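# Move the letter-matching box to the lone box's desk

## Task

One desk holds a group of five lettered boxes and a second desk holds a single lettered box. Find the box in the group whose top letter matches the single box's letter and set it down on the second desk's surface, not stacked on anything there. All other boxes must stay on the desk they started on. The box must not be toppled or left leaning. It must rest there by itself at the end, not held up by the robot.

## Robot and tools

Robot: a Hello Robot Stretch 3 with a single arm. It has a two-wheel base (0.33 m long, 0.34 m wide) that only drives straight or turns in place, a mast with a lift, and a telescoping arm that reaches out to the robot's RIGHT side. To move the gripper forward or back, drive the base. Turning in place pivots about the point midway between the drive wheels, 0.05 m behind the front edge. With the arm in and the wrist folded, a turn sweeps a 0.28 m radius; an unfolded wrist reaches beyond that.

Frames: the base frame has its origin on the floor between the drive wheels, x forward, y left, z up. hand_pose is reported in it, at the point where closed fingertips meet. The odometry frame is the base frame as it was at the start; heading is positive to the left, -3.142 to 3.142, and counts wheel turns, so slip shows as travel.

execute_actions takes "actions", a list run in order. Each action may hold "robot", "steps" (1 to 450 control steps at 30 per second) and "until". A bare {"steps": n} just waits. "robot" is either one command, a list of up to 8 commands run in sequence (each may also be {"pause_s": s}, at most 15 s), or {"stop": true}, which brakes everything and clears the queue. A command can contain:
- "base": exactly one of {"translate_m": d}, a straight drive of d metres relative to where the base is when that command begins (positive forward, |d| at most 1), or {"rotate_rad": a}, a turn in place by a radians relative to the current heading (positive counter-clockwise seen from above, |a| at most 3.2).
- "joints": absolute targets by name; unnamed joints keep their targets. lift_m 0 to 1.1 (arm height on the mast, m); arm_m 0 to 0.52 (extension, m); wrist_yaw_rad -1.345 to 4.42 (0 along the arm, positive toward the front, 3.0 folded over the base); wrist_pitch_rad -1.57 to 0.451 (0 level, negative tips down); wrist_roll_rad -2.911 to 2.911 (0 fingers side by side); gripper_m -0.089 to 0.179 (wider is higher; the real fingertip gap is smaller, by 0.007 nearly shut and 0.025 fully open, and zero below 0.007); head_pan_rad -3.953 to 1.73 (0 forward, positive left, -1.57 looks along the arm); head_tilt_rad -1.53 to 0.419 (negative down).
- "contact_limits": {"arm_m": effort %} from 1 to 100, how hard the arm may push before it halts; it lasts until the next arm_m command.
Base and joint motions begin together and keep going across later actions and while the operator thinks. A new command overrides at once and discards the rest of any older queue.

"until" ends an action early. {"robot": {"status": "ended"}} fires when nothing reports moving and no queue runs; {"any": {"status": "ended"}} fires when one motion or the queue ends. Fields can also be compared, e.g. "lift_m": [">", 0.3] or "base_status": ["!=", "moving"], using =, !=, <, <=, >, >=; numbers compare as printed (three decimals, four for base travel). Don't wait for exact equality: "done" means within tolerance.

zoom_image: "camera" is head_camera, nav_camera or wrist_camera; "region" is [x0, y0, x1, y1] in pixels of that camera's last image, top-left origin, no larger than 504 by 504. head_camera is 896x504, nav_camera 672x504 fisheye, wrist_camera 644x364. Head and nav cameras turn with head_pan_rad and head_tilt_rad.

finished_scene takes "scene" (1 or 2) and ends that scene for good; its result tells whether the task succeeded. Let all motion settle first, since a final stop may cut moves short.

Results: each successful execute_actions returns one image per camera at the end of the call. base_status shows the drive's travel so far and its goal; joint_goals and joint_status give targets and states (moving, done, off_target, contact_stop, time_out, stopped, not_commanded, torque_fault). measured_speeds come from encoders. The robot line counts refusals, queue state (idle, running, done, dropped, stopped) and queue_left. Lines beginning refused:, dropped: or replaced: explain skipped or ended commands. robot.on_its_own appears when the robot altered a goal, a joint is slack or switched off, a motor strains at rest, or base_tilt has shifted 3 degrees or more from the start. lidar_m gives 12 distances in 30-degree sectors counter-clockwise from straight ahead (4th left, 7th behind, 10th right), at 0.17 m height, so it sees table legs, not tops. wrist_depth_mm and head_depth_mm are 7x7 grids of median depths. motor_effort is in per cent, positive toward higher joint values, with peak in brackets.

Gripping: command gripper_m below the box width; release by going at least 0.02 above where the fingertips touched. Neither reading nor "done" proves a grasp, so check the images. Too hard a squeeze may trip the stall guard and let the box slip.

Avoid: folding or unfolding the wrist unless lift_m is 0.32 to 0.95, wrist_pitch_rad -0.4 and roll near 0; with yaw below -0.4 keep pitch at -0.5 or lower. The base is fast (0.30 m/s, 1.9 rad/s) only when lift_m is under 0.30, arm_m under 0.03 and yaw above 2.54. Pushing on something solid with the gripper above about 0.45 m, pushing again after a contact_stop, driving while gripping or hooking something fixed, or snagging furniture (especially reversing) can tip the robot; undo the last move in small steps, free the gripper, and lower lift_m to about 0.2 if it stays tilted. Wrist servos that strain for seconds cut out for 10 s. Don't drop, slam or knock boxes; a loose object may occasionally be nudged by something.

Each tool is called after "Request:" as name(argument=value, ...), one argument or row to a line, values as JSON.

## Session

Request:
execute_actions(
  actions=[],
)

Scene clock: 0.00 s.
robot.base_odometry: x=+0.000 y=+0.000 heading=+0.000 (m, m, rad; robot's odometry frame)
robot.turned_by_wheels: +0.000 (rad since the last result)
robot.turned_by_imu: +0.000 (rad since the last result)
robot.base_tilt: forward=+0.3 right=+1.7 (deg)
robot.lidar_m: 1.18 0.92 0.90 0.95 1.59 1.56 1.11 0.85 0.84 0.89 1.30 2.18
robot.head_depth_mm: 2019 2073 2070 2111 2087 1590 2101 / 2121 2170 2196 2220 2232 1717 2018 / 2151 2276 1947 1955 1964 1831 1938 / 2126 1661 1619 1615 1626 1641 1639 / 2123 1373 1376 1385 1396 1399 1407 / 1917 1205 1207 1213 1222 1222 1225 / 1098 1069 1067 1080 1080 1088 1088
robot.base_status: not_commanded
robot.joint_positions: lift_m=+0.474 arm_m=+0.002 wrist_yaw_rad=+2.800 wrist_pitch_rad=-0.483 wrist_roll_rad=-0.009 gripper_m=+0.037 head_pan_rad=-0.007 head_tilt_rad=-0.009
robot.joint_goals: lift_m=+0.474 arm_m=+0.002 wrist_yaw_rad=+2.800 wrist_pitch_rad=-0.483 wrist_roll_rad=-0.009 gripper_m=+0.037 head_pan_rad=-0.007 head_tilt_rad=-0.009
robot.joint_status: lift_m=not_commanded arm_m=not_commanded wrist_yaw_rad=not_commanded wrist_pitch_rad=not_commanded wrist_roll_rad=not_commanded gripper_m=not_commanded head_pan_rad=not_commanded head_tilt_rad=not_commanded
robot.measured_speeds: translate_m=+0.000 rotate_rad=+0.000 lift_m=+0.000 arm_m=+0.000 wrist_yaw_rad=+0.000 wrist_pitch_rad=+0.000 wrist_roll_rad=+0.000 head_pan_rad=+0.000 head_tilt_rad=+0.000
robot: refusals=0 queue=idle queue_left=0
robot.motor_effort: left_wheel=+1 right_wheel=-1 lift_m=+30 arm_m=-1 wrist_yaw_rad=+1 wrist_pitch_rad=+4 wrist_roll_rad=+0 gripper_m=+0 head_pan_rad=+1 head_tilt_rad=+2 (%)
robot.hand_pose: x=+0.0511 y=+0.0568 z=+0.4726 quat_wxyz=(+0.283, +0.702, +0.051, +0.651) (m; robot's base frame)
robot.wrist_depth_mm: - - 970 883 843 798 731 / - - - 983 918 829 793 / - - - - 989 914 844 / 983 - 982 977 985 961 940 / 822 - 823 827 821 779 795 / 691 - 706 703 - 693 687 / 616 608 603 602 613 596 594
pictures: head_camera (sideways: a quarter turn clockwise sets it upright), nav_camera (sideways: a quarter turn counterclockwise sets it upright), wrist_camera
Images, in order (width x height): head_camera 896x504, nav_camera 672x504, wrist_camera 644x364.

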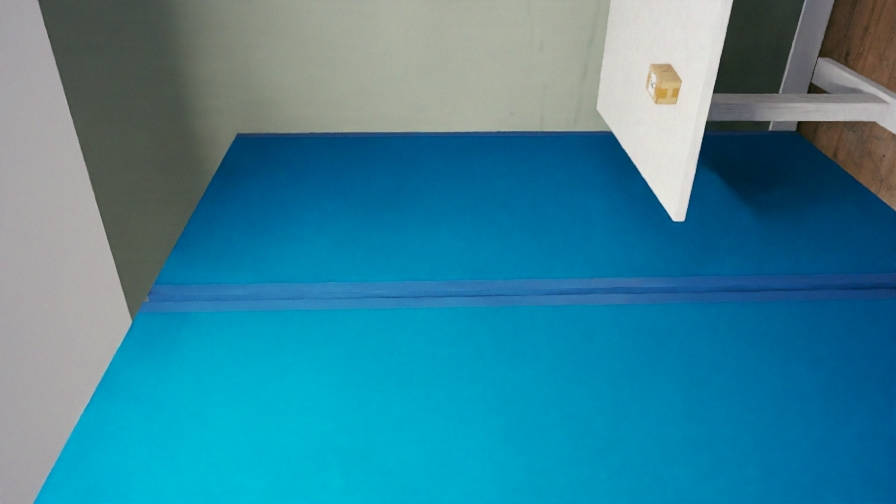

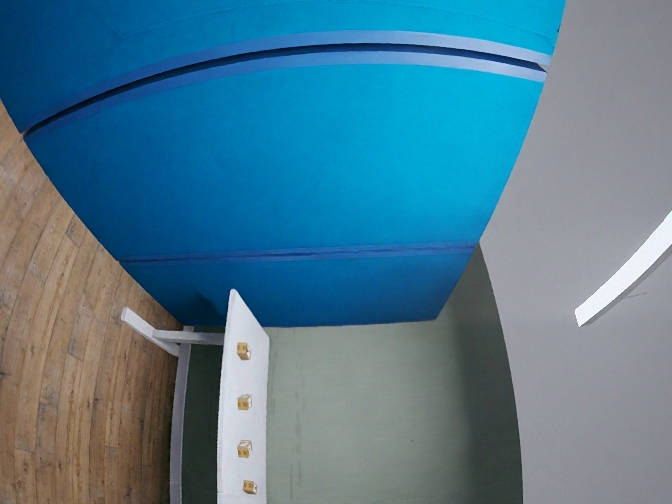

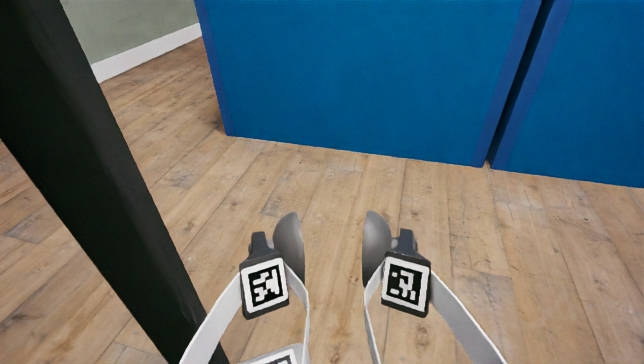

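Request:
execute_actions(
  actions=[
    {"robot":[{"base":{"rotate_rad":2.1},"joints":{"lift_m":0.28,"wrist_pitch_rad":-0.35,"head_pan_rad":-0.3,"head_tilt_rad":-0.6}},{"base":{"translate_m":1}},{"base":{"rotate_rad":-1.0}}],"steps":450,"until":{"robot":{"status":"ended"}}},
  ],
)

Scene clock: 10.90 s.
robot.base_odometry: x=-0.505 y=+0.863 heading=+1.100 (m, m, rad; robot's odometry frame)
robot.turned_by_wheels: +1.100 (rad since the last result)
robot.turned_by_imu: +1.106 (rad since the last result)
robot.base_tilt: forward=+0.3 right=+1.8 (deg)
robot.lidar_m: 1.75 0.85 0.68 0.65 0.71 1.08 1.26 1.37 2.10 1.22 0.60 0.55
robot.head_depth_mm: 523 547 568 607 680 826 1056 / 651 685 721 757 801 861 1024 / 2984 3296 1018 1057 1144 1241 1204 / 2943 3400 2939 2177 1739 1439 1222 / 2905 3332 2896 2183 1726 1432 1226 / 2875 3219 2893 2172 1734 1435 1222 / 2904 2890 2784 2164 1710 1430 1218
robot.base_status: done (rotate_rad -0.9999 of -1.0000)
robot.joint_positions: lift_m=+0.280 arm_m=+0.002 wrist_yaw_rad=+2.800 wrist_pitch_rad=-0.372 wrist_roll_rad=-0.009 gripper_m=+0.037 head_pan_rad=-0.293 head_tilt_rad=-0.594
robot.joint_goals: lift_m=+0.280 arm_m=+0.002 wrist_yaw_rad=+2.800 wrist_pitch_rad=-0.350 wrist_roll_rad=-0.009 gripper_m=+0.037 head_pan_rad=-0.300 head_tilt_rad=-0.600
robot.joint_status: lift_m=done arm_m=not_commanded wrist_yaw_rad=not_commanded wrist_pitch_rad=done wrist_roll_rad=not_commanded gripper_m=not_commanded head_pan_rad=done head_tilt_rad=done
robot.measured_speeds: translate_m=+0.000 rotate_rad=+0.000 lift_m=+0.000 arm_m=+0.000 wrist_yaw_rad=+0.000 wrist_pitch_rad=+0.000 wrist_roll_rad=+0.000 head_pan_rad=+0.000 head_tilt_rad=+0.000
robot: refusals=0 queue=done queue_left=0
robot.motor_effort: left_wheel=+3(12) right_wheel=-4(11) lift_m=+24(31) arm_m=-1(1) wrist_yaw_rad=+0(0) wrist_pitch_rad=+8(9) wrist_roll_rad=+0(0) gripper_m=+0(0) head_pan_rad=-2(22) head_tilt_rad=-2(25) (%)
robot.hand_pose: x=+0.0558 y=+0.0701 z=+0.3034 quat_wxyz=(+0.247, +0.704, +0.012, +0.666) (m; robot's base frame)
robot.wrist_depth_mm: 554 579 629 662 715 743 801 / - 623 677 708 761 808 877 / - 684 726 784 834 874 949 / - 718 765 805 813 793 781 / 624 650 639 628 646 616 608 / 541 - 543 529 - 513 506 / 462 - - 456 445 441 433
pictures: head_camera (sideways: a quarter turn clockwise sets it upright), nav_camera (sideways: a quarter turn counterclockwise sets it upright), wrist_camera
Images, in order (width x height): head_camera 896x504, nav_camera 672x504, wrist_camera 644x364.

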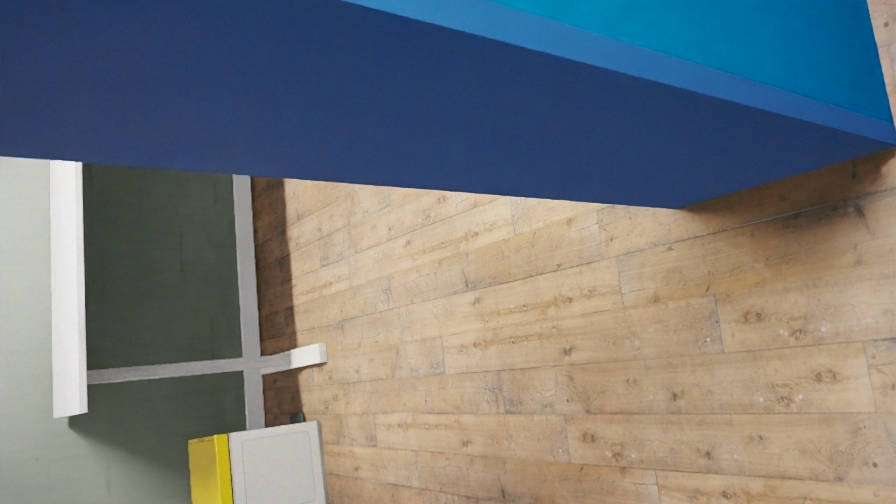

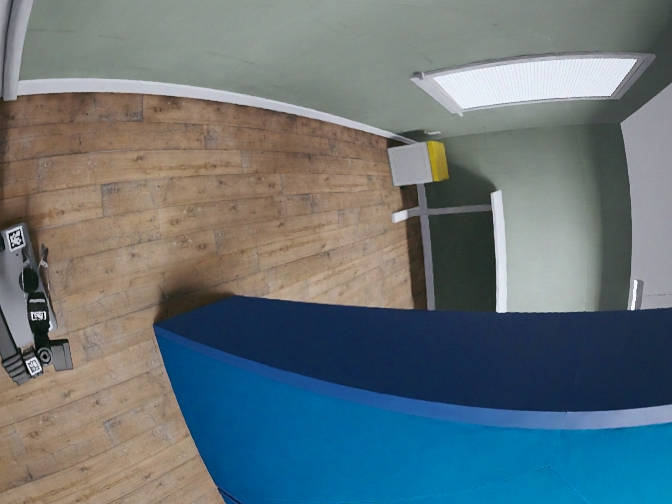

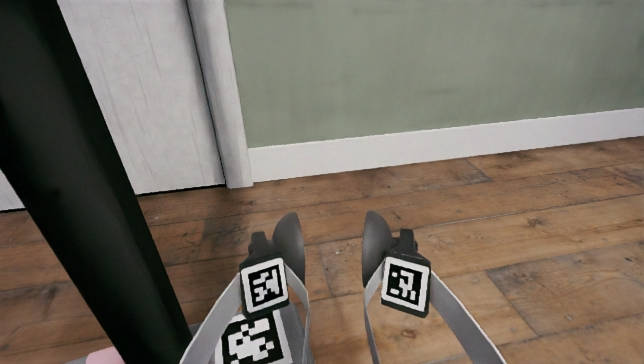

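Request:
execute_actions(
  actions=[
    {"robot":[{"base":{"translate_m":1},"joints":{"head_tilt_rad":-0.3,"head_pan_rad":-0.1}},{"base":{"rotate_rad":-0.7}},{"base":{"translate_m":1}}],"steps":450,"until":{"robot":{"status":"ended"}}},
  ],
)

Scene clock: 22.70 s.
robot.base_odometry: x=+0.870 y=+2.144 heading=+0.400 (m, m, rad; robot's odometry frame)
robot.turned_by_wheels: -0.700 (rad since the last result)
robot.turned_by_imu: -0.688 (rad since the last result)
robot.base_tilt: forward=+0.3 right=+1.7 (deg)
robot.lidar_m: 1.53 1.22 1.15 1.11 1.07 1.09 1.47 0.92 1.20 1.26 1.98 2.30
robot.head_depth_mm: 2433 2599 2840 2995 2492 1854 1475 / 2194 2355 2549 2763 2502 1873 1488 / 2014 2155 2268 2428 2498 1860 1478 / 1854 1965 2048 1591 2285 1787 1478 / 1706 1825 1873 1346 2126 1835 1475 / 1598 1685 1729 1231 1999 1838 1482 / 1504 1568 1641 1045 1843 1857 1479
robot.base_status: done (translate_m +1.0000 of +1.0000)
robot.joint_positions: lift_m=+0.280 arm_m=+0.002 wrist_yaw_rad=+2.800 wrist_pitch_rad=-0.372 wrist_roll_rad=-0.009 gripper_m=+0.037 head_pan_rad=-0.107 head_tilt_rad=-0.309
robot.joint_goals: lift_m=+0.280 arm_m=+0.002 wrist_yaw_rad=+2.800 wrist_pitch_rad=-0.350 wrist_roll_rad=-0.009 gripper_m=+0.037 head_pan_rad=-0.100 head_tilt_rad=-0.300
robot.joint_status: lift_m=done arm_m=not_commanded wrist_yaw_rad=not_commanded wrist_pitch_rad=done wrist_roll_rad=not_commanded gripper_m=not_commanded head_pan_rad=done head_tilt_rad=done
robot.measured_speeds: translate_m=+0.000 rotate_rad=+0.000 lift_m=+0.000 arm_m=+0.000 wrist_yaw_rad=+0.000 wrist_pitch_rad=+0.000 wrist_roll_rad=+0.000 head_pan_rad=+0.000 head_tilt_rad=+0.000
robot: refusals=0 queue=done queue_left=0
robot.motor_effort: left_wheel=+2(13) right_wheel=-3(11) lift_m=+24(24) arm_m=-1(0) wrist_yaw_rad=+0(1) wrist_pitch_rad=+8(8) wrist_roll_rad=+1(0) gripper_m=+0(0) head_pan_rad=+4(15) head_tilt_rad=+3(20) (%)
robot.hand_pose: x=+0.0558 y=+0.0701 z=+0.3034 quat_wxyz=(+0.247, +0.704, +0.012, +0.666) (m; robot's base frame)
robot.wrist_depth_mm: 834 943 - - - - - / - - - - - - - / - - - - - - - / - 832 813 837 778 763 766 / 627 641 636 646 650 618 622 / 540 - 541 518 - 516 514 / 460 - - 448 447 439 436
pictures: head_camera (sideways: a quarter turn clockwise sets it upright), nav_camera (sideways: a quarter turn counterclockwise sets it upright), wrist_camera
Images, in order (width x height): head_camera 896x504, nav_camera 672x504, wrist_camera 644x364.

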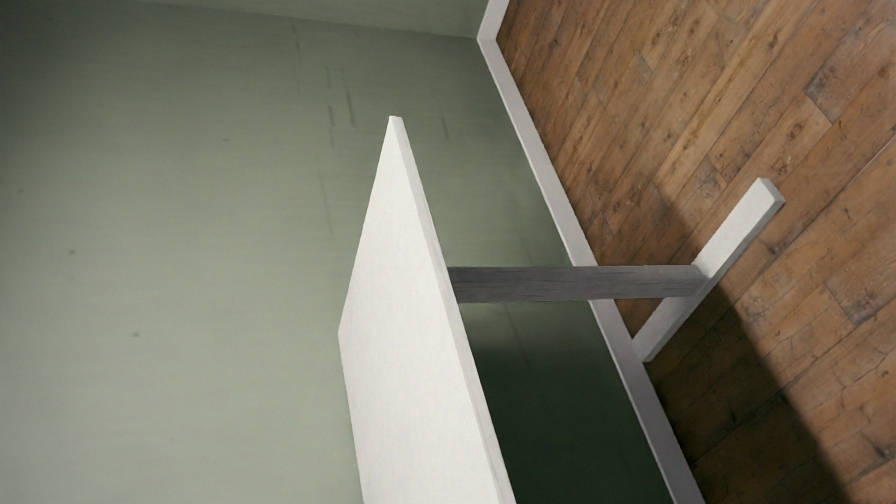

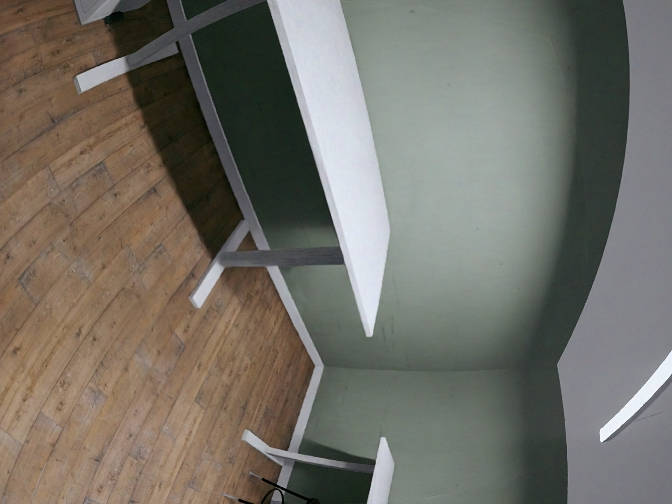

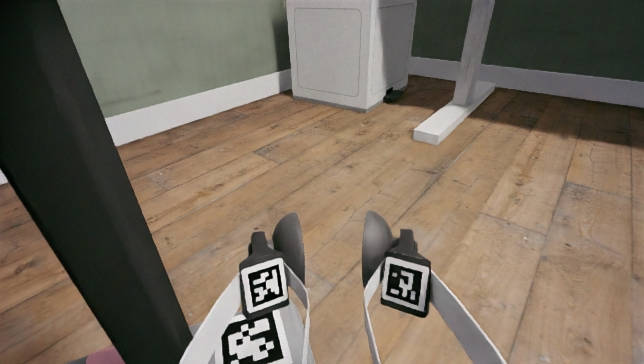

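Request:
execute_actions(
  actions=[
    {"robot":[{"base":{"rotate_rad":-1.0}},{"base":{"translate_m":1}}],"steps":450,"until":{"robot":{"status":"ended"}}},
  ],
)

Scene clock: 29.87 s.
robot.base_odometry: x=+1.695 y=+1.579 heading=-0.600 (m, m, rad; robot's odometry frame)
robot.turned_by_wheels: -1.000 (rad since the last result)
robot.turned_by_imu: -0.992 (rad since the last result)
robot.base_tilt: forward=+0.2 right=+1.8 (deg)
robot.lidar_m: 0.97 1.33 1.69 1.20 1.71 1.72 2.06 1.42 1.43 0.94 1.18 1.42
robot.head_depth_mm: 1511 1618 1673 1134 1935 1648 1491 / 1493 1593 1656 1130 1953 1878 1483 / 1483 1564 1658 1127 1910 1855 1479 / 1453 1549 1636 1132 1872 1807 1485 / 1443 1528 1621 1046 1436 1567 1448 / 1431 1512 1597 1048 1800 1672 1473 / 1414 1501 1563 1047 1808 1792 1487
robot.base_status: done (translate_m +1.0000 of +1.0000)
robot.joint_positions: lift_m=+0.280 arm_m=+0.002 wrist_yaw_rad=+2.800 wrist_pitch_rad=-0.372 wrist_roll_rad=-0.009 gripper_m=+0.037 head_pan_rad=-0.107 head_tilt_rad=-0.309
robot.joint_goals: lift_m=+0.280 arm_m=+0.002 wrist_yaw_rad=+2.800 wrist_pitch_rad=-0.350 wrist_roll_rad=-0.009 gripper_m=+0.037 head_pan_rad=-0.100 head_tilt_rad=-0.300
robot.joint_status: lift_m=done arm_m=not_commanded wrist_yaw_rad=not_commanded wrist_pitch_rad=done wrist_roll_rad=not_commanded gripper_m=not_commanded head_pan_rad=done head_tilt_rad=done
robot.measured_speeds: translate_m=+0.000 rotate_rad=+0.000 lift_m=+0.000 arm_m=+0.000 wrist_yaw_rad=+0.000 wrist_pitch_rad=+0.000 wrist_roll_rad=+0.000 head_pan_rad=+0.000 head_tilt_rad=+0.000
robot: refusals=0 queue=done queue_left=0
robot.motor_effort: left_wheel=+3(12) right_wheel=-4(11) lift_m=+23(23) arm_m=-1(1) wrist_yaw_rad=+0(0) wrist_pitch_rad=+7(8) wrist_roll_rad=+0(0) gripper_m=+0(0) head_pan_rad=+3(3) head_tilt_rad=+4(3) (%)
robot.hand_pose: x=+0.0558 y=+0.0701 z=+0.3034 quat_wxyz=(+0.247, +0.704, +0.012, +0.666) (m; robot's base frame)
robot.wrist_depth_mm: - - - - - - - / - - - - - - - / - - - - - - 944 / - 824 800 828 779 797 777 / 637 643 642 635 659 624 613 / 534 - 539 531 - 518 501 / 453 - - 450 444 446 438
pictures: head_camera (sideways: a quarter turn clockwise sets it upright), nav_camera (sideways: a quarter turn counterclockwise sets it upright), wrist_camera
Images, in order (width x height): head_camera 896x504, nav_camera 672x504, wrist_camera 644x364.

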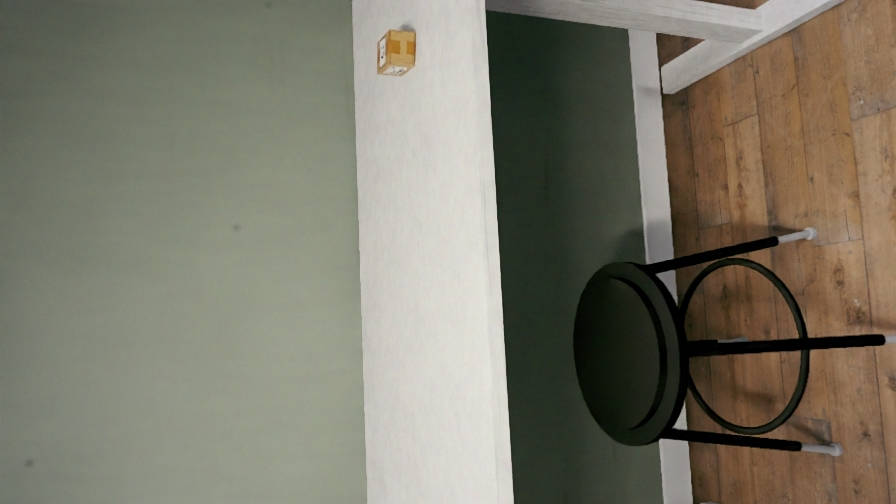

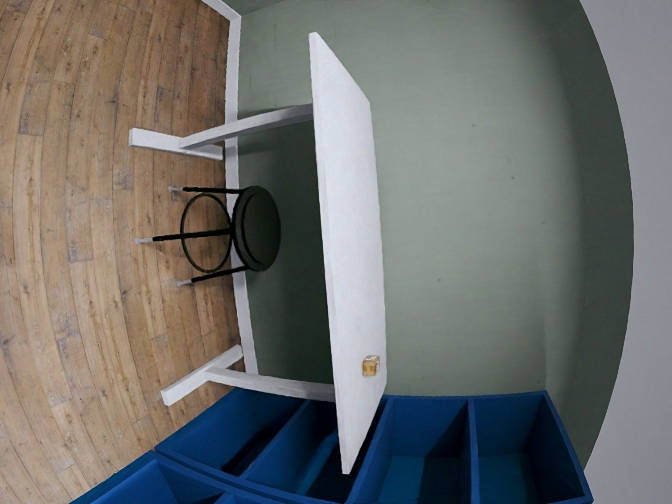

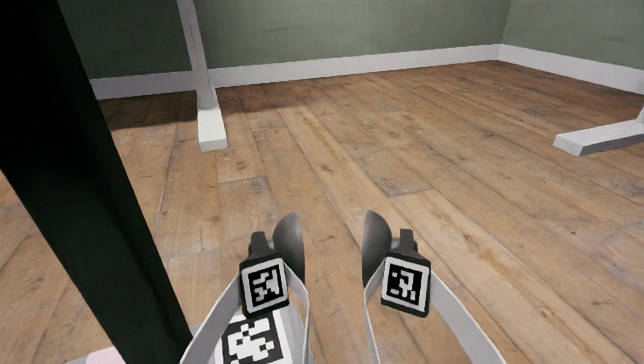

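Request:
zoom_image(
  camera="head_camera",
  region=[365,20,425,85],
)

Region (365, 20, 425, 85) of head_camera's 896x504 image, scaled by 7.754, with more detail than that image has; it fills the left 465 columns of this view, and the rest is white.

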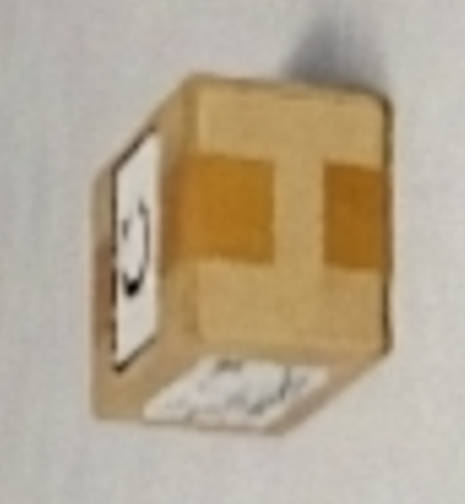

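Request:
execute_actions(
  actions=[
    {"robot":[{"base":{"rotate_rad":0.46}},{"base":{"translate_m":-1}},{"base":{"translate_m":-0.7}},{"base":{"rotate_rad":1.14}},{"base":{"translate_m":-1}},{"base":{"rotate_rad":-1.95},"joints":{"head_pan_rad":0.3}}],"steps":450},
    {"steps":450,"until":{"robot":{"status":"ended"}}},
  ],
)

Scene clock: 49.97 s.
robot.base_odometry: x=-0.528 y=+0.975 heading=-0.950 (m, m, rad; robot's odometry frame)
robot.turned_by_wheels: -0.350 (rad since the last result)
robot.turned_by_imu: -0.356 (rad since the last result)
robot.base_tilt: forward=+0.3 right=+1.8 (deg)
robot.lidar_m: 2.39 0.91 0.54 0.66 1.38 0.72 0.60 0.58 0.64 1.03 1.34 1.50
robot.head_depth_mm: 2786 2976 3073 3111 2501 1874 1479 / 2777 2952 3094 3314 2503 1865 1481 / 2759 2940 3054 3318 2505 1868 1483 / 2741 2864 3083 3233 2466 1866 1479 / 2710 2879 2992 3242 2524 1853 1476 / 2731 2801 2927 2839 2395 1866 1482 / 1709 1684 1644 1620 1584 1539 1401
robot.base_status: done (rotate_rad -1.9499 of -1.9500)
robot.joint_positions: lift_m=+0.280 arm_m=+0.002 wrist_yaw_rad=+2.800 wrist_pitch_rad=-0.372 wrist_roll_rad=-0.009 gripper_m=+0.037 head_pan_rad=+0.293 head_tilt_rad=-0.309
robot.joint_goals: lift_m=+0.280 arm_m=+0.002 wrist_yaw_rad=+2.800 wrist_pitch_rad=-0.350 wrist_roll_rad=-0.009 gripper_m=+0.037 head_pan_rad=+0.300 head_tilt_rad=-0.300
robot.joint_status: lift_m=done arm_m=not_commanded wrist_yaw_rad=not_commanded wrist_pitch_rad=done wrist_roll_rad=not_commanded gripper_m=not_commanded head_pan_rad=done head_tilt_rad=done
robot.measured_speeds: translate_m=+0.000 rotate_rad=+0.000 lift_m=+0.000 arm_m=+0.000 wrist_yaw_rad=+0.000 wrist_pitch_rad=+0.000 wrist_roll_rad=+0.000 head_pan_rad=+0.000 head_tilt_rad=+0.000
robot: refusals=0 queue=done queue_left=0
robot.motor_effort: left_wheel=+3(13) right_wheel=-4(11) lift_m=+24(24) arm_m=-1(2) wrist_yaw_rad=+0(1) wrist_pitch_rad=+7(7) wrist_roll_rad=+1(1) gripper_m=+0(0) head_pan_rad=+3(26) head_tilt_rad=+3(3) (%)
robot.hand_pose: x=+0.0558 y=+0.0701 z=+0.3034 quat_wxyz=(+0.247, +0.704, +0.012, +0.666) (m; robot's base frame)
robot.wrist_depth_mm: - - 810 554 645 858 - / - - - 606 714 - - / - - 990 674 785 - - / - 812 819 727 789 779 768 / 625 641 646 632 655 620 611 / 544 - 540 524 - 517 511 / 454 - - 446 444 439 441
pictures: head_camera (sideways: a quarter turn clockwise sets it upright), nav_camera (sideways: a quarter turn counterclockwise sets it upright), wrist_camera
Images, in order (width x height): head_camera 896x504, nav_camera 672x504, wrist_camera 644x364.

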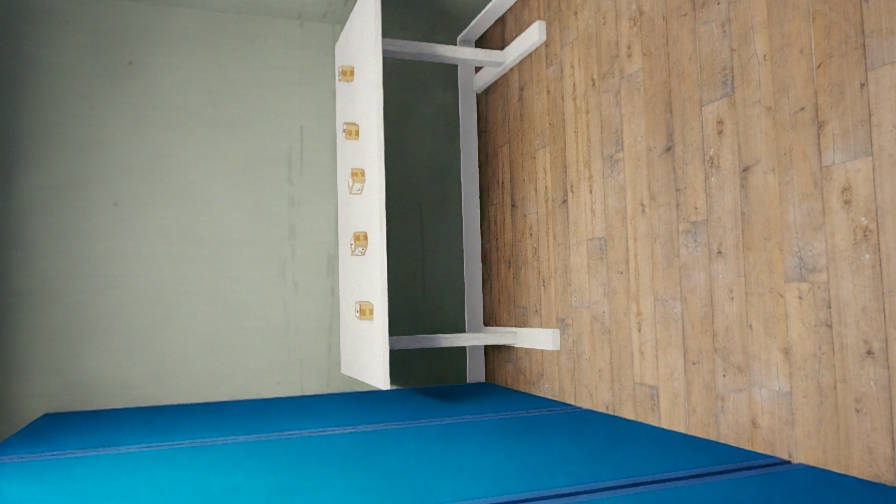

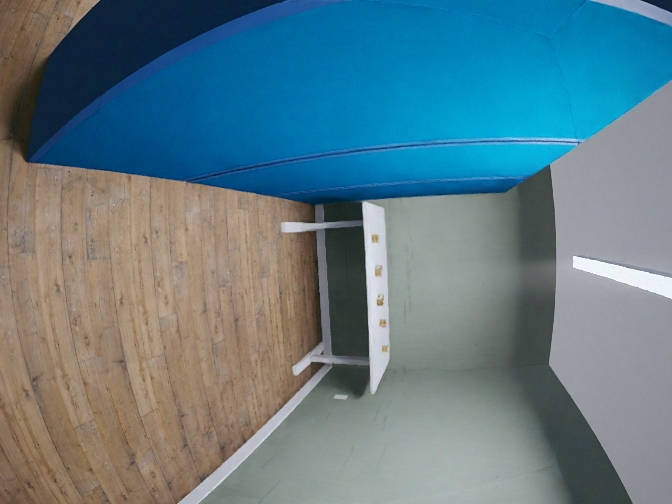

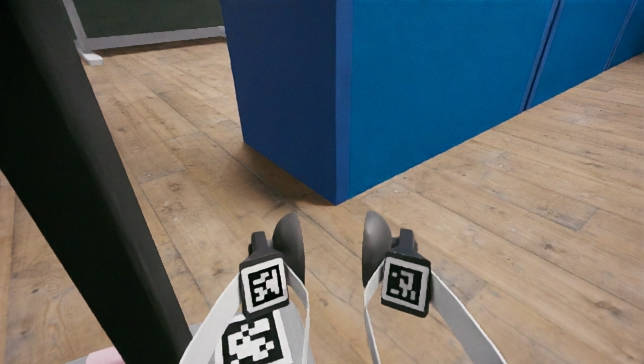

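Request:
execute_actions(
  actions=[
    {"robot":{"base":{"translate_m":1},"joints":{"head_pan_rad":0.36}},"steps":450,"until":{"robot":{"status":"ended"}}},
  ],
)

Request:
zoom_image(
  camera="head_camera",
  region=[380,250,500,480],
)

Request:
zoom_image(
  camera="head_camera",
  region=[380,40,500,270],
)

Scene clock: 55.17 s.
robot.base_odometry: x=+0.053 y=+0.162 heading=-0.950 (m, m, rad; robot's odometry frame)
robot.turned_by_wheels: +0.000 (rad since the last result)
robot.turned_by_imu: +0.005 (rad since the last result)
robot.base_tilt: forward=+0.3 right=+1.8 (deg)
robot.lidar_m: 1.83 1.65 0.87 0.72 0.72 0.80 1.52 1.52 1.23 1.02 1.01 1.13
robot.head_depth_mm: 1928 2033 2162 1843 2340 1871 1479 / 1924 2044 2156 1849 2398 1869 1480 / 1904 2022 2158 1871 2368 1864 1485 / 1918 2032 2144 1848 2380 1856 1485 / 1916 2005 2144 1855 2353 1857 1486 / 1899 1999 2129 1858 2379 1864 1492 / 1895 2005 2097 1840 2189 1853 1489
robot.base_status: done (translate_m +1.0000 of +1.0000)
robot.joint_positions: lift_m=+0.280 arm_m=+0.002 wrist_yaw_rad=+2.800 wrist_pitch_rad=-0.372 wrist_roll_rad=-0.009 gripper_m=+0.037 head_pan_rad=+0.353 head_tilt_rad=-0.309
robot.joint_goals: lift_m=+0.280 arm_m=+0.002 wrist_yaw_rad=+2.800 wrist_pitch_rad=-0.350 wrist_roll_rad=-0.009 gripper_m=+0.037 head_pan_rad=+0.360 head_tilt_rad=-0.300
robot.joint_status: lift_m=done arm_m=not_commanded wrist_yaw_rad=not_commanded wrist_pitch_rad=done wrist_roll_rad=not_commanded gripper_m=not_commanded head_pan_rad=done head_tilt_rad=done
robot.measured_speeds: translate_m=+0.000 rotate_rad=+0.000 lift_m=+0.000 arm_m=+0.000 wrist_yaw_rad=+0.000 wrist_pitch_rad=+0.000 wrist_roll_rad=+0.000 head_pan_rad=+0.000 head_tilt_rad=+0.000
robot: refusals=0 queue=done queue_left=0
robot.motor_effort: left_wheel=+3(13) right_wheel=-4(8) lift_m=+24(23) arm_m=-1(1) wrist_yaw_rad=+0(0) wrist_pitch_rad=+8(7) wrist_roll_rad=+1(1) gripper_m=+1(0) head_pan_rad=+4(9) head_tilt_rad=+3(3) (%)
robot.hand_pose: x=+0.0558 y=+0.0701 z=+0.3034 quat_wxyz=(+0.247, +0.704, +0.012, +0.666) (m; robot's base frame)
robot.wrist_depth_mm: 564 618 730 878 - - - / - 664 794 965 - - - / - 710 822 - - - - / - 761 816 819 818 774 777 / 617 635 639 640 644 613 608 / 535 - 546 523 - 514 518 / 453 - - 447 449 437 439
pictures: head_camera (sideways: a quarter turn clockwise sets it upright), nav_camera (sideways: a quarter turn counterclockwise sets it upright), wrist_camera
Images, in order (width x height): head_camera 896x504, nav_camera 672x504, wrist_camera 644x364.

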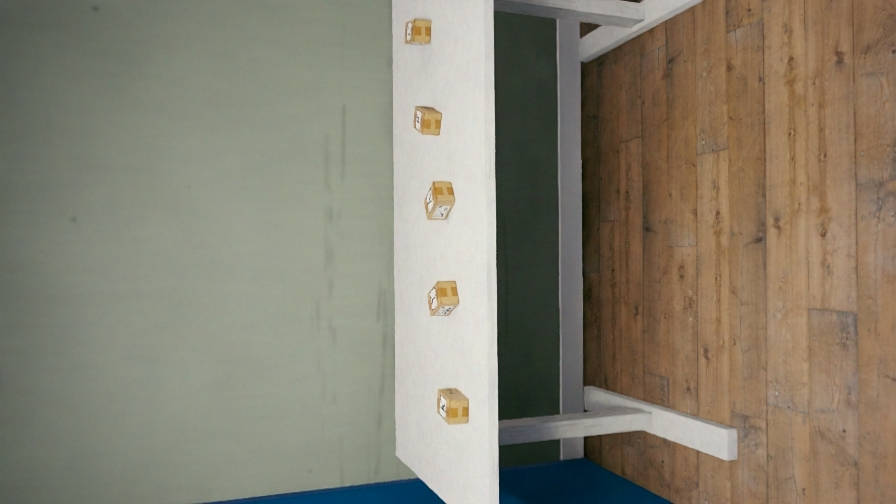

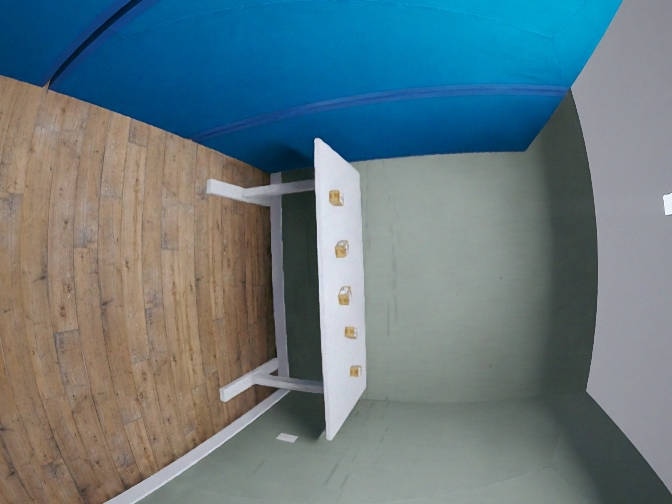

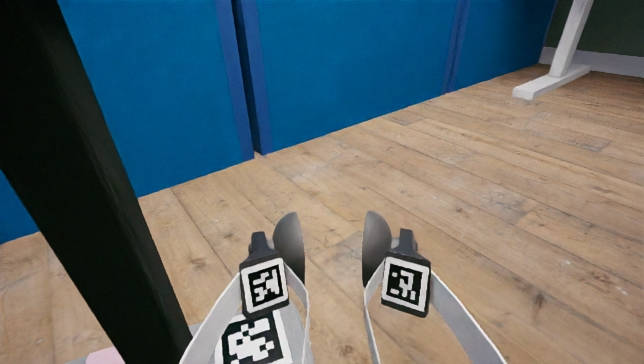

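Region (380, 250, 500, 480) of head_camera's 896x504 image, scaled by 2.191, with more detail than that image has; it fills the left 263 columns of this view, and the rest is white.

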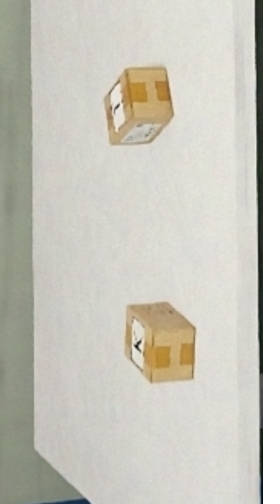

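Region (380, 40, 500, 270) of head_camera's 896x504 image, scaled by 2.191, with more detail than that image has; it fills the left 263 columns of this view, and the rest is white.

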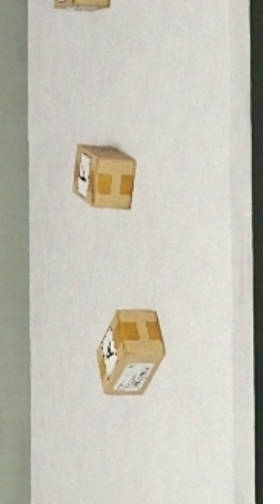

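Request:
execute_actions(
  actions=[
    {"robot":[{"base":{"translate_m":1}},{"base":{"translate_m":0.15},"joints":{"lift_m":0.5}},{"base":{"rotate_rad":1.7},"joints":{"lift_m":0.84,"wrist_pitch_rad":-0.3,"head_pan_rad":-1.57,"head_tilt_rad":-0.6}},{"joints":{"wrist_yaw_rad":0,"arm_m":0.2,"gripper_m":0.15}}],"steps":450},
    {"steps":450,"until":{"robot":{"status":"ended"}}},
  ],
)

Scene clock: 70.50 s.
robot.base_odometry: x=+0.722 y=-0.774 heading=+0.750 (m, m, rad; robot's odometry frame)
robot.turned_by_wheels: +1.700 (rad since the last result)
robot.turned_by_imu: +1.709 (rad since the last result)
robot.base_tilt: forward=+0.3 right=+1.8 (deg)
robot.lidar_m: 1.09 1.10 1.33 2.61 1.16 0.72 0.64 0.65 0.78 0.82 1.14 1.07
robot.head_depth_mm: 1038 1138 1226 1011 - - 1222 / 1013 1132 1240 1053 - 640 1206 / 996 1106 1201 1045 - 639 1230 / 976 1081 1182 1047 - 639 1200 / 957 1055 1165 987 772 638 1175 / 936 1033 1136 967 769 636 1150 / 913 1007 1125 967 769 635 580
robot.base_status: done (rotate_rad +1.6999 of +1.7000)
robot.joint_positions: lift_m=+0.840 arm_m=+0.200 wrist_yaw_rad=+0.004 wrist_pitch_rad=-0.322 wrist_roll_rad=-0.009 gripper_m=+0.150 head_pan_rad=-1.563 head_tilt_rad=-0.593
robot.joint_goals: lift_m=+0.840 arm_m=+0.200 wrist_yaw_rad=+0.000 wrist_pitch_rad=-0.300 wrist_roll_rad=-0.009 gripper_m=+0.150 head_pan_rad=-1.570 head_tilt_rad=-0.600
robot.joint_status: lift_m=done arm_m=done wrist_yaw_rad=done wrist_pitch_rad=done wrist_roll_rad=not_commanded gripper_m=done head_pan_rad=done head_tilt_rad=done
robot.measured_speeds: translate_m=+0.000 rotate_rad=+0.000 lift_m=+0.000 arm_m=+0.000 wrist_yaw_rad=+0.000 wrist_pitch_rad=+0.000 wrist_roll_rad=+0.000 head_pan_rad=+0.000 head_tilt_rad=+0.000
robot: refusals=0 queue=done queue_left=0
robot.motor_effort: left_wheel=-1(12) right_wheel=+2(7) lift_m=+36(39) arm_m=+2(4) wrist_yaw_rad=-2(6) wrist_pitch_rad=+8(9) wrist_roll_rad=+0(1) gripper_m=+0(81) head_pan_rad=-2(34) head_tilt_rad=-2(18) (%)
robot.hand_pose: x=-0.0207 y=-0.5801 z=+0.8744 quat_wxyz=(+0.701, +0.115, -0.694, -0.112) (m; robot's base frame)
robot.wrist_depth_mm: 560 582 605 638 677 691 509 / 597 625 648 681 724 703 525 / 654 690 704 739 761 747 524 / 567 549 567 549 532 541 534 / 438 449 432 423 386 436 415 / 353 365 331 346 341 - 339 / 308 269 291 290 289 285 286
pictures: head_camera (sideways: a quarter turn clockwise sets it upright), nav_camera (sideways: a quarter turn counterclockwise sets it upright), wrist_camera
Images, in order (width x height): head_camera 896x504, nav_camera 672x504, wrist_camera 644x364.

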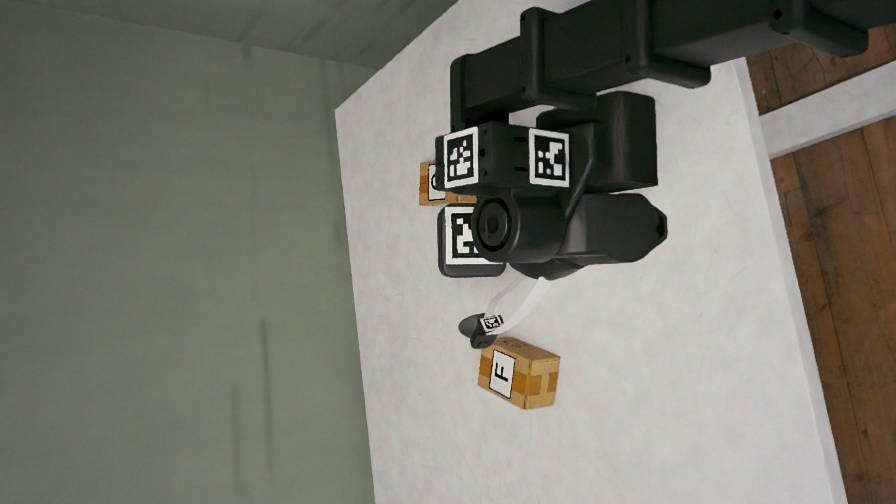

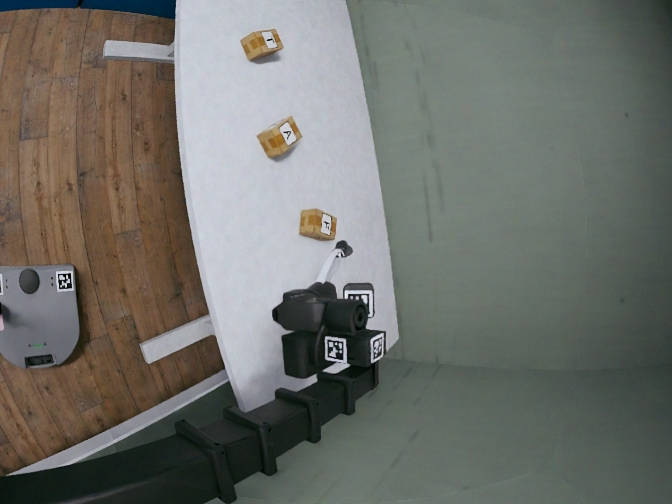

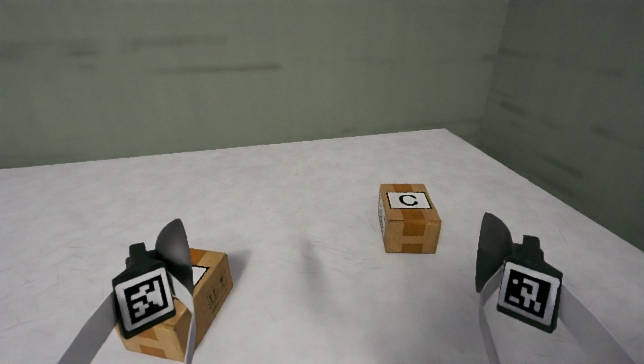

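Request:
execute_actions(
  actions=[
    {"robot":[{"base":{"translate_m":-0.1},"joints":{"lift_m":0.78}},{"joints":{"lift_m":0.709,"arm_m":0.33}},{"joints":{"arm_m":0.415}}],"steps":450,"until":{"robot":{"status":"ended"}}},
  ],
)

Request:
execute_actions(
  actions=[
    {"robot":[{"joints":{"gripper_m":0.01}},{"joints":{"lift_m":0.78}}],"steps":450,"until":{"robot":{"status":"ended"}}},
  ],
)

Scene clock: 77.20 s.
robot.base_odometry: x=+0.649 y=-0.842 heading=+0.750 (m, m, rad; robot's odometry frame)
robot.turned_by_wheels: +0.000 (rad since the last result)
robot.turned_by_imu: +0.001 (rad since the last result)
robot.base_tilt: forward=+0.3 right=+1.8 (deg)
robot.lidar_m: 1.19 1.19 1.43 2.58 0.99 0.61 0.54 0.55 0.66 0.75 1.16 1.16
robot.head_depth_mm: 947 987 1035 1065 774 692 1167 / 1028 1144 1242 974 786 - 1228 / 1011 1128 1222 1050 750 654 1195 / 993 1100 1199 1045 748 638 1223 / 970 1074 1179 969 767 638 1201 / 949 1051 1152 965 769 637 1173 / 928 1028 1131 962 765 636 1152
robot.base_status: done (translate_m -0.1000 of -0.1000)
robot.joint_positions: lift_m=+0.709 arm_m=+0.415 wrist_yaw_rad=+0.002 wrist_pitch_rad=-0.322 wrist_roll_rad=-0.009 gripper_m=+0.150 head_pan_rad=-1.563 head_tilt_rad=-0.593
robot.joint_goals: lift_m=+0.709 arm_m=+0.415 wrist_yaw_rad=+0.000 wrist_pitch_rad=-0.300 wrist_roll_rad=-0.009 gripper_m=+0.150 head_pan_rad=-1.570 head_tilt_rad=-0.600
robot.joint_status: lift_m=done arm_m=done wrist_yaw_rad=done wrist_pitch_rad=done wrist_roll_rad=not_commanded gripper_m=done head_pan_rad=done head_tilt_rad=done
robot.measured_speeds: translate_m=+0.000 rotate_rad=+0.000 lift_m=+0.000 arm_m=+0.000 wrist_yaw_rad=+0.000 wrist_pitch_rad=+0.000 wrist_roll_rad=+0.000 head_pan_rad=+0.000 head_tilt_rad=+0.000
robot: refusals=0 queue=done queue_left=0
robot.motor_effort: left_wheel=-1(6) right_wheel=+2(3) lift_m=+23(36) arm_m=+3(2) wrist_yaw_rad=-4(5) wrist_pitch_rad=+8(8) wrist_roll_rad=+0(0) gripper_m=-1(1) head_pan_rad=-3(2) head_tilt_rad=-2(2) (%)
robot.hand_pose: x=-0.0209 y=-0.7951 z=+0.7440 quat_wxyz=(+0.701, +0.115, -0.694, -0.112) (m; robot's base frame)
robot.wrist_depth_mm: 410 422 444 463 493 497 373 / 436 457 481 506 528 527 385 / 417 407 400 398 380 416 393 / 289 284 282 171 272 267 266 / 219 226 207 132 201 216 206 / 178 184 162 113 159 - 169 / 153 143 142 121 139 143 143
pictures: head_camera (sideways: a quarter turn clockwise sets it upright), nav_camera (sideways: a quarter turn counterclockwise sets it upright), wrist_camera
Images, in order (width x height): head_camera 896x504, nav_camera 672x504, wrist_camera 644x364.

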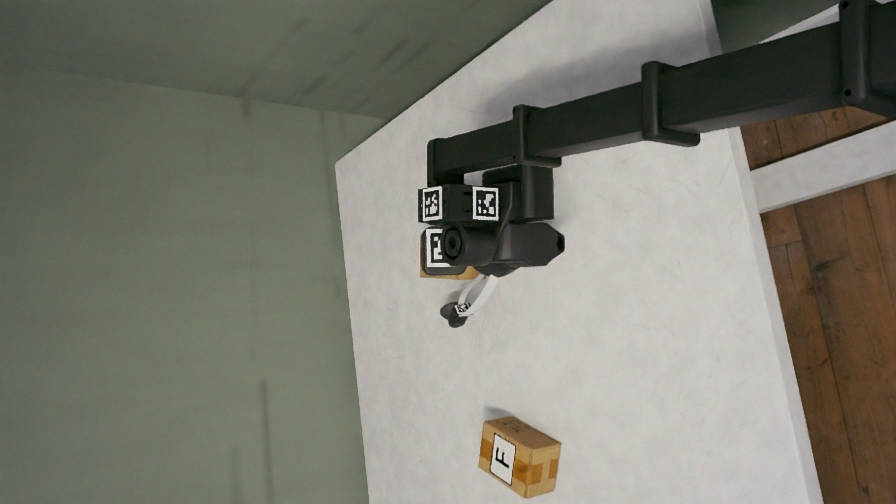

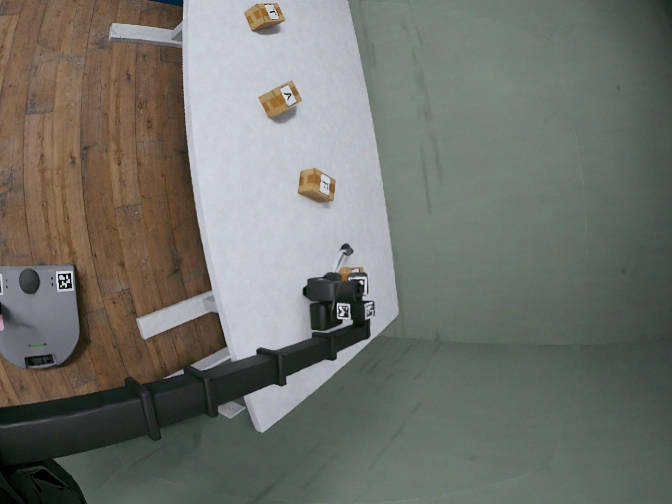

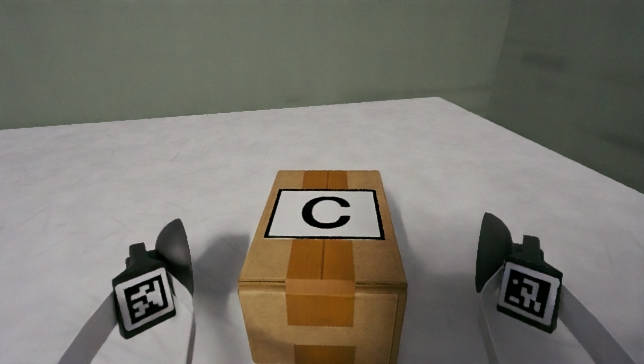

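Scene clock: 80.20 s.
robot.base_odometry: x=+0.649 y=-0.842 heading=+0.750 (m, m, rad; robot's odometry frame)
robot.turned_by_wheels: +0.000 (rad since the last result)
robot.turned_by_imu: +0.001 (rad since the last result)
robot.base_tilt: forward=+0.3 right=+1.8 (deg)
robot.lidar_m: 1.19 1.19 1.43 2.58 0.99 0.61 0.54 0.55 0.66 0.75 1.16 1.16
robot.head_depth_mm: 948 993 1040 1064 798 - - / 1038 1140 1247 1071 - 670 1204 / 1012 1126 1236 - 771 655 1199 / 993 1102 1202 937 770 638 1234 / 972 1079 1183 970 767 637 1199 / 952 1049 1154 964 768 637 1175 / 928 1025 1129 964 765 635 1150
robot.base_status: done (translate_m -0.1000 of -0.1000)
robot.joint_positions: lift_m=+0.780 arm_m=+0.415 wrist_yaw_rad=+0.002 wrist_pitch_rad=-0.323 wrist_roll_rad=-0.009 gripper_m=+0.018 head_pan_rad=-1.563 head_tilt_rad=-0.593
robot.joint_goals: lift_m=+0.780 arm_m=+0.415 wrist_yaw_rad=+0.000 wrist_pitch_rad=-0.300 wrist_roll_rad=-0.009 gripper_m=+0.017 head_pan_rad=-1.570 head_tilt_rad=-0.600
robot.joint_status: lift_m=done arm_m=done wrist_yaw_rad=done wrist_pitch_rad=done wrist_roll_rad=not_commanded gripper_m=done head_pan_rad=done head_tilt_rad=done
robot.measured_speeds: translate_m=+0.000 rotate_rad=+0.000 lift_m=+0.000 arm_m=+0.000 wrist_yaw_rad=+0.000 wrist_pitch_rad=+0.000 wrist_roll_rad=+0.000 head_pan_rad=+0.000 head_tilt_rad=+0.000
robot: refusals=0 queue=done queue_left=0
robot.on_its_own: gripper_m is held at +0.017, not at your +0.010, by its stall guard, which is still easing
robot.motor_effort: left_wheel=-1(1) right_wheel=+1(1) lift_m=+37(37) arm_m=+2(2) wrist_yaw_rad=-3(3) wrist_pitch_rad=+8(8) wrist_roll_rad=+0(0) gripper_m=-27(99) head_pan_rad=-2(2) head_tilt_rad=-2(2) (%)
robot.hand_pose: x=-0.0209 y=-0.7950 z=+0.8142 quat_wxyz=(+0.701, +0.115, -0.694, -0.113) (m; robot's base frame)
robot.wrist_depth_mm: 407 421 446 467 489 495 375 / 435 452 476 507 534 531 384 / 470 490 521 534 571 551 391 / 436 432 422 186 413 482 401 / 333 330 328 136 151 318 393 / 271 270 113 113 113 268 257 / 227 225 217 122 127 218 218
pictures: head_camera (sideways: a quarter turn clockwise sets it upright), nav_camera (sideways: a quarter turn counterclockwise sets it upright), wrist_camera
Images, in order (width x height): head_camera 896x504, nav_camera 672x504, wrist_camera 644x364.

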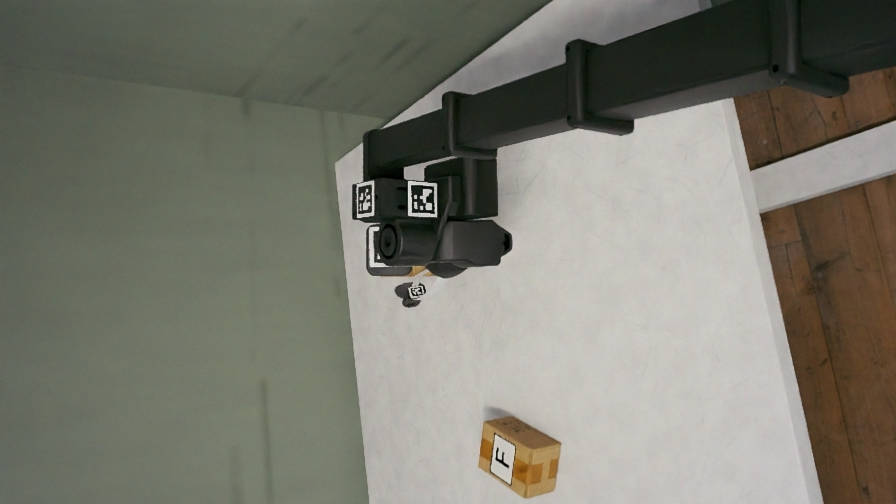

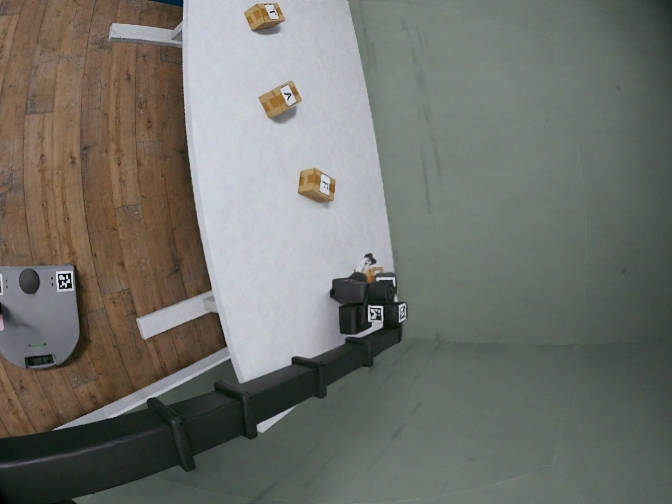

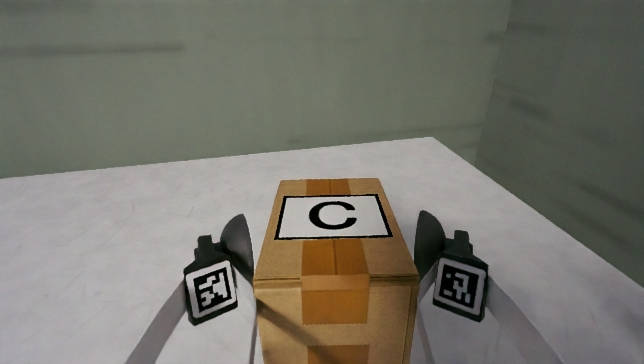

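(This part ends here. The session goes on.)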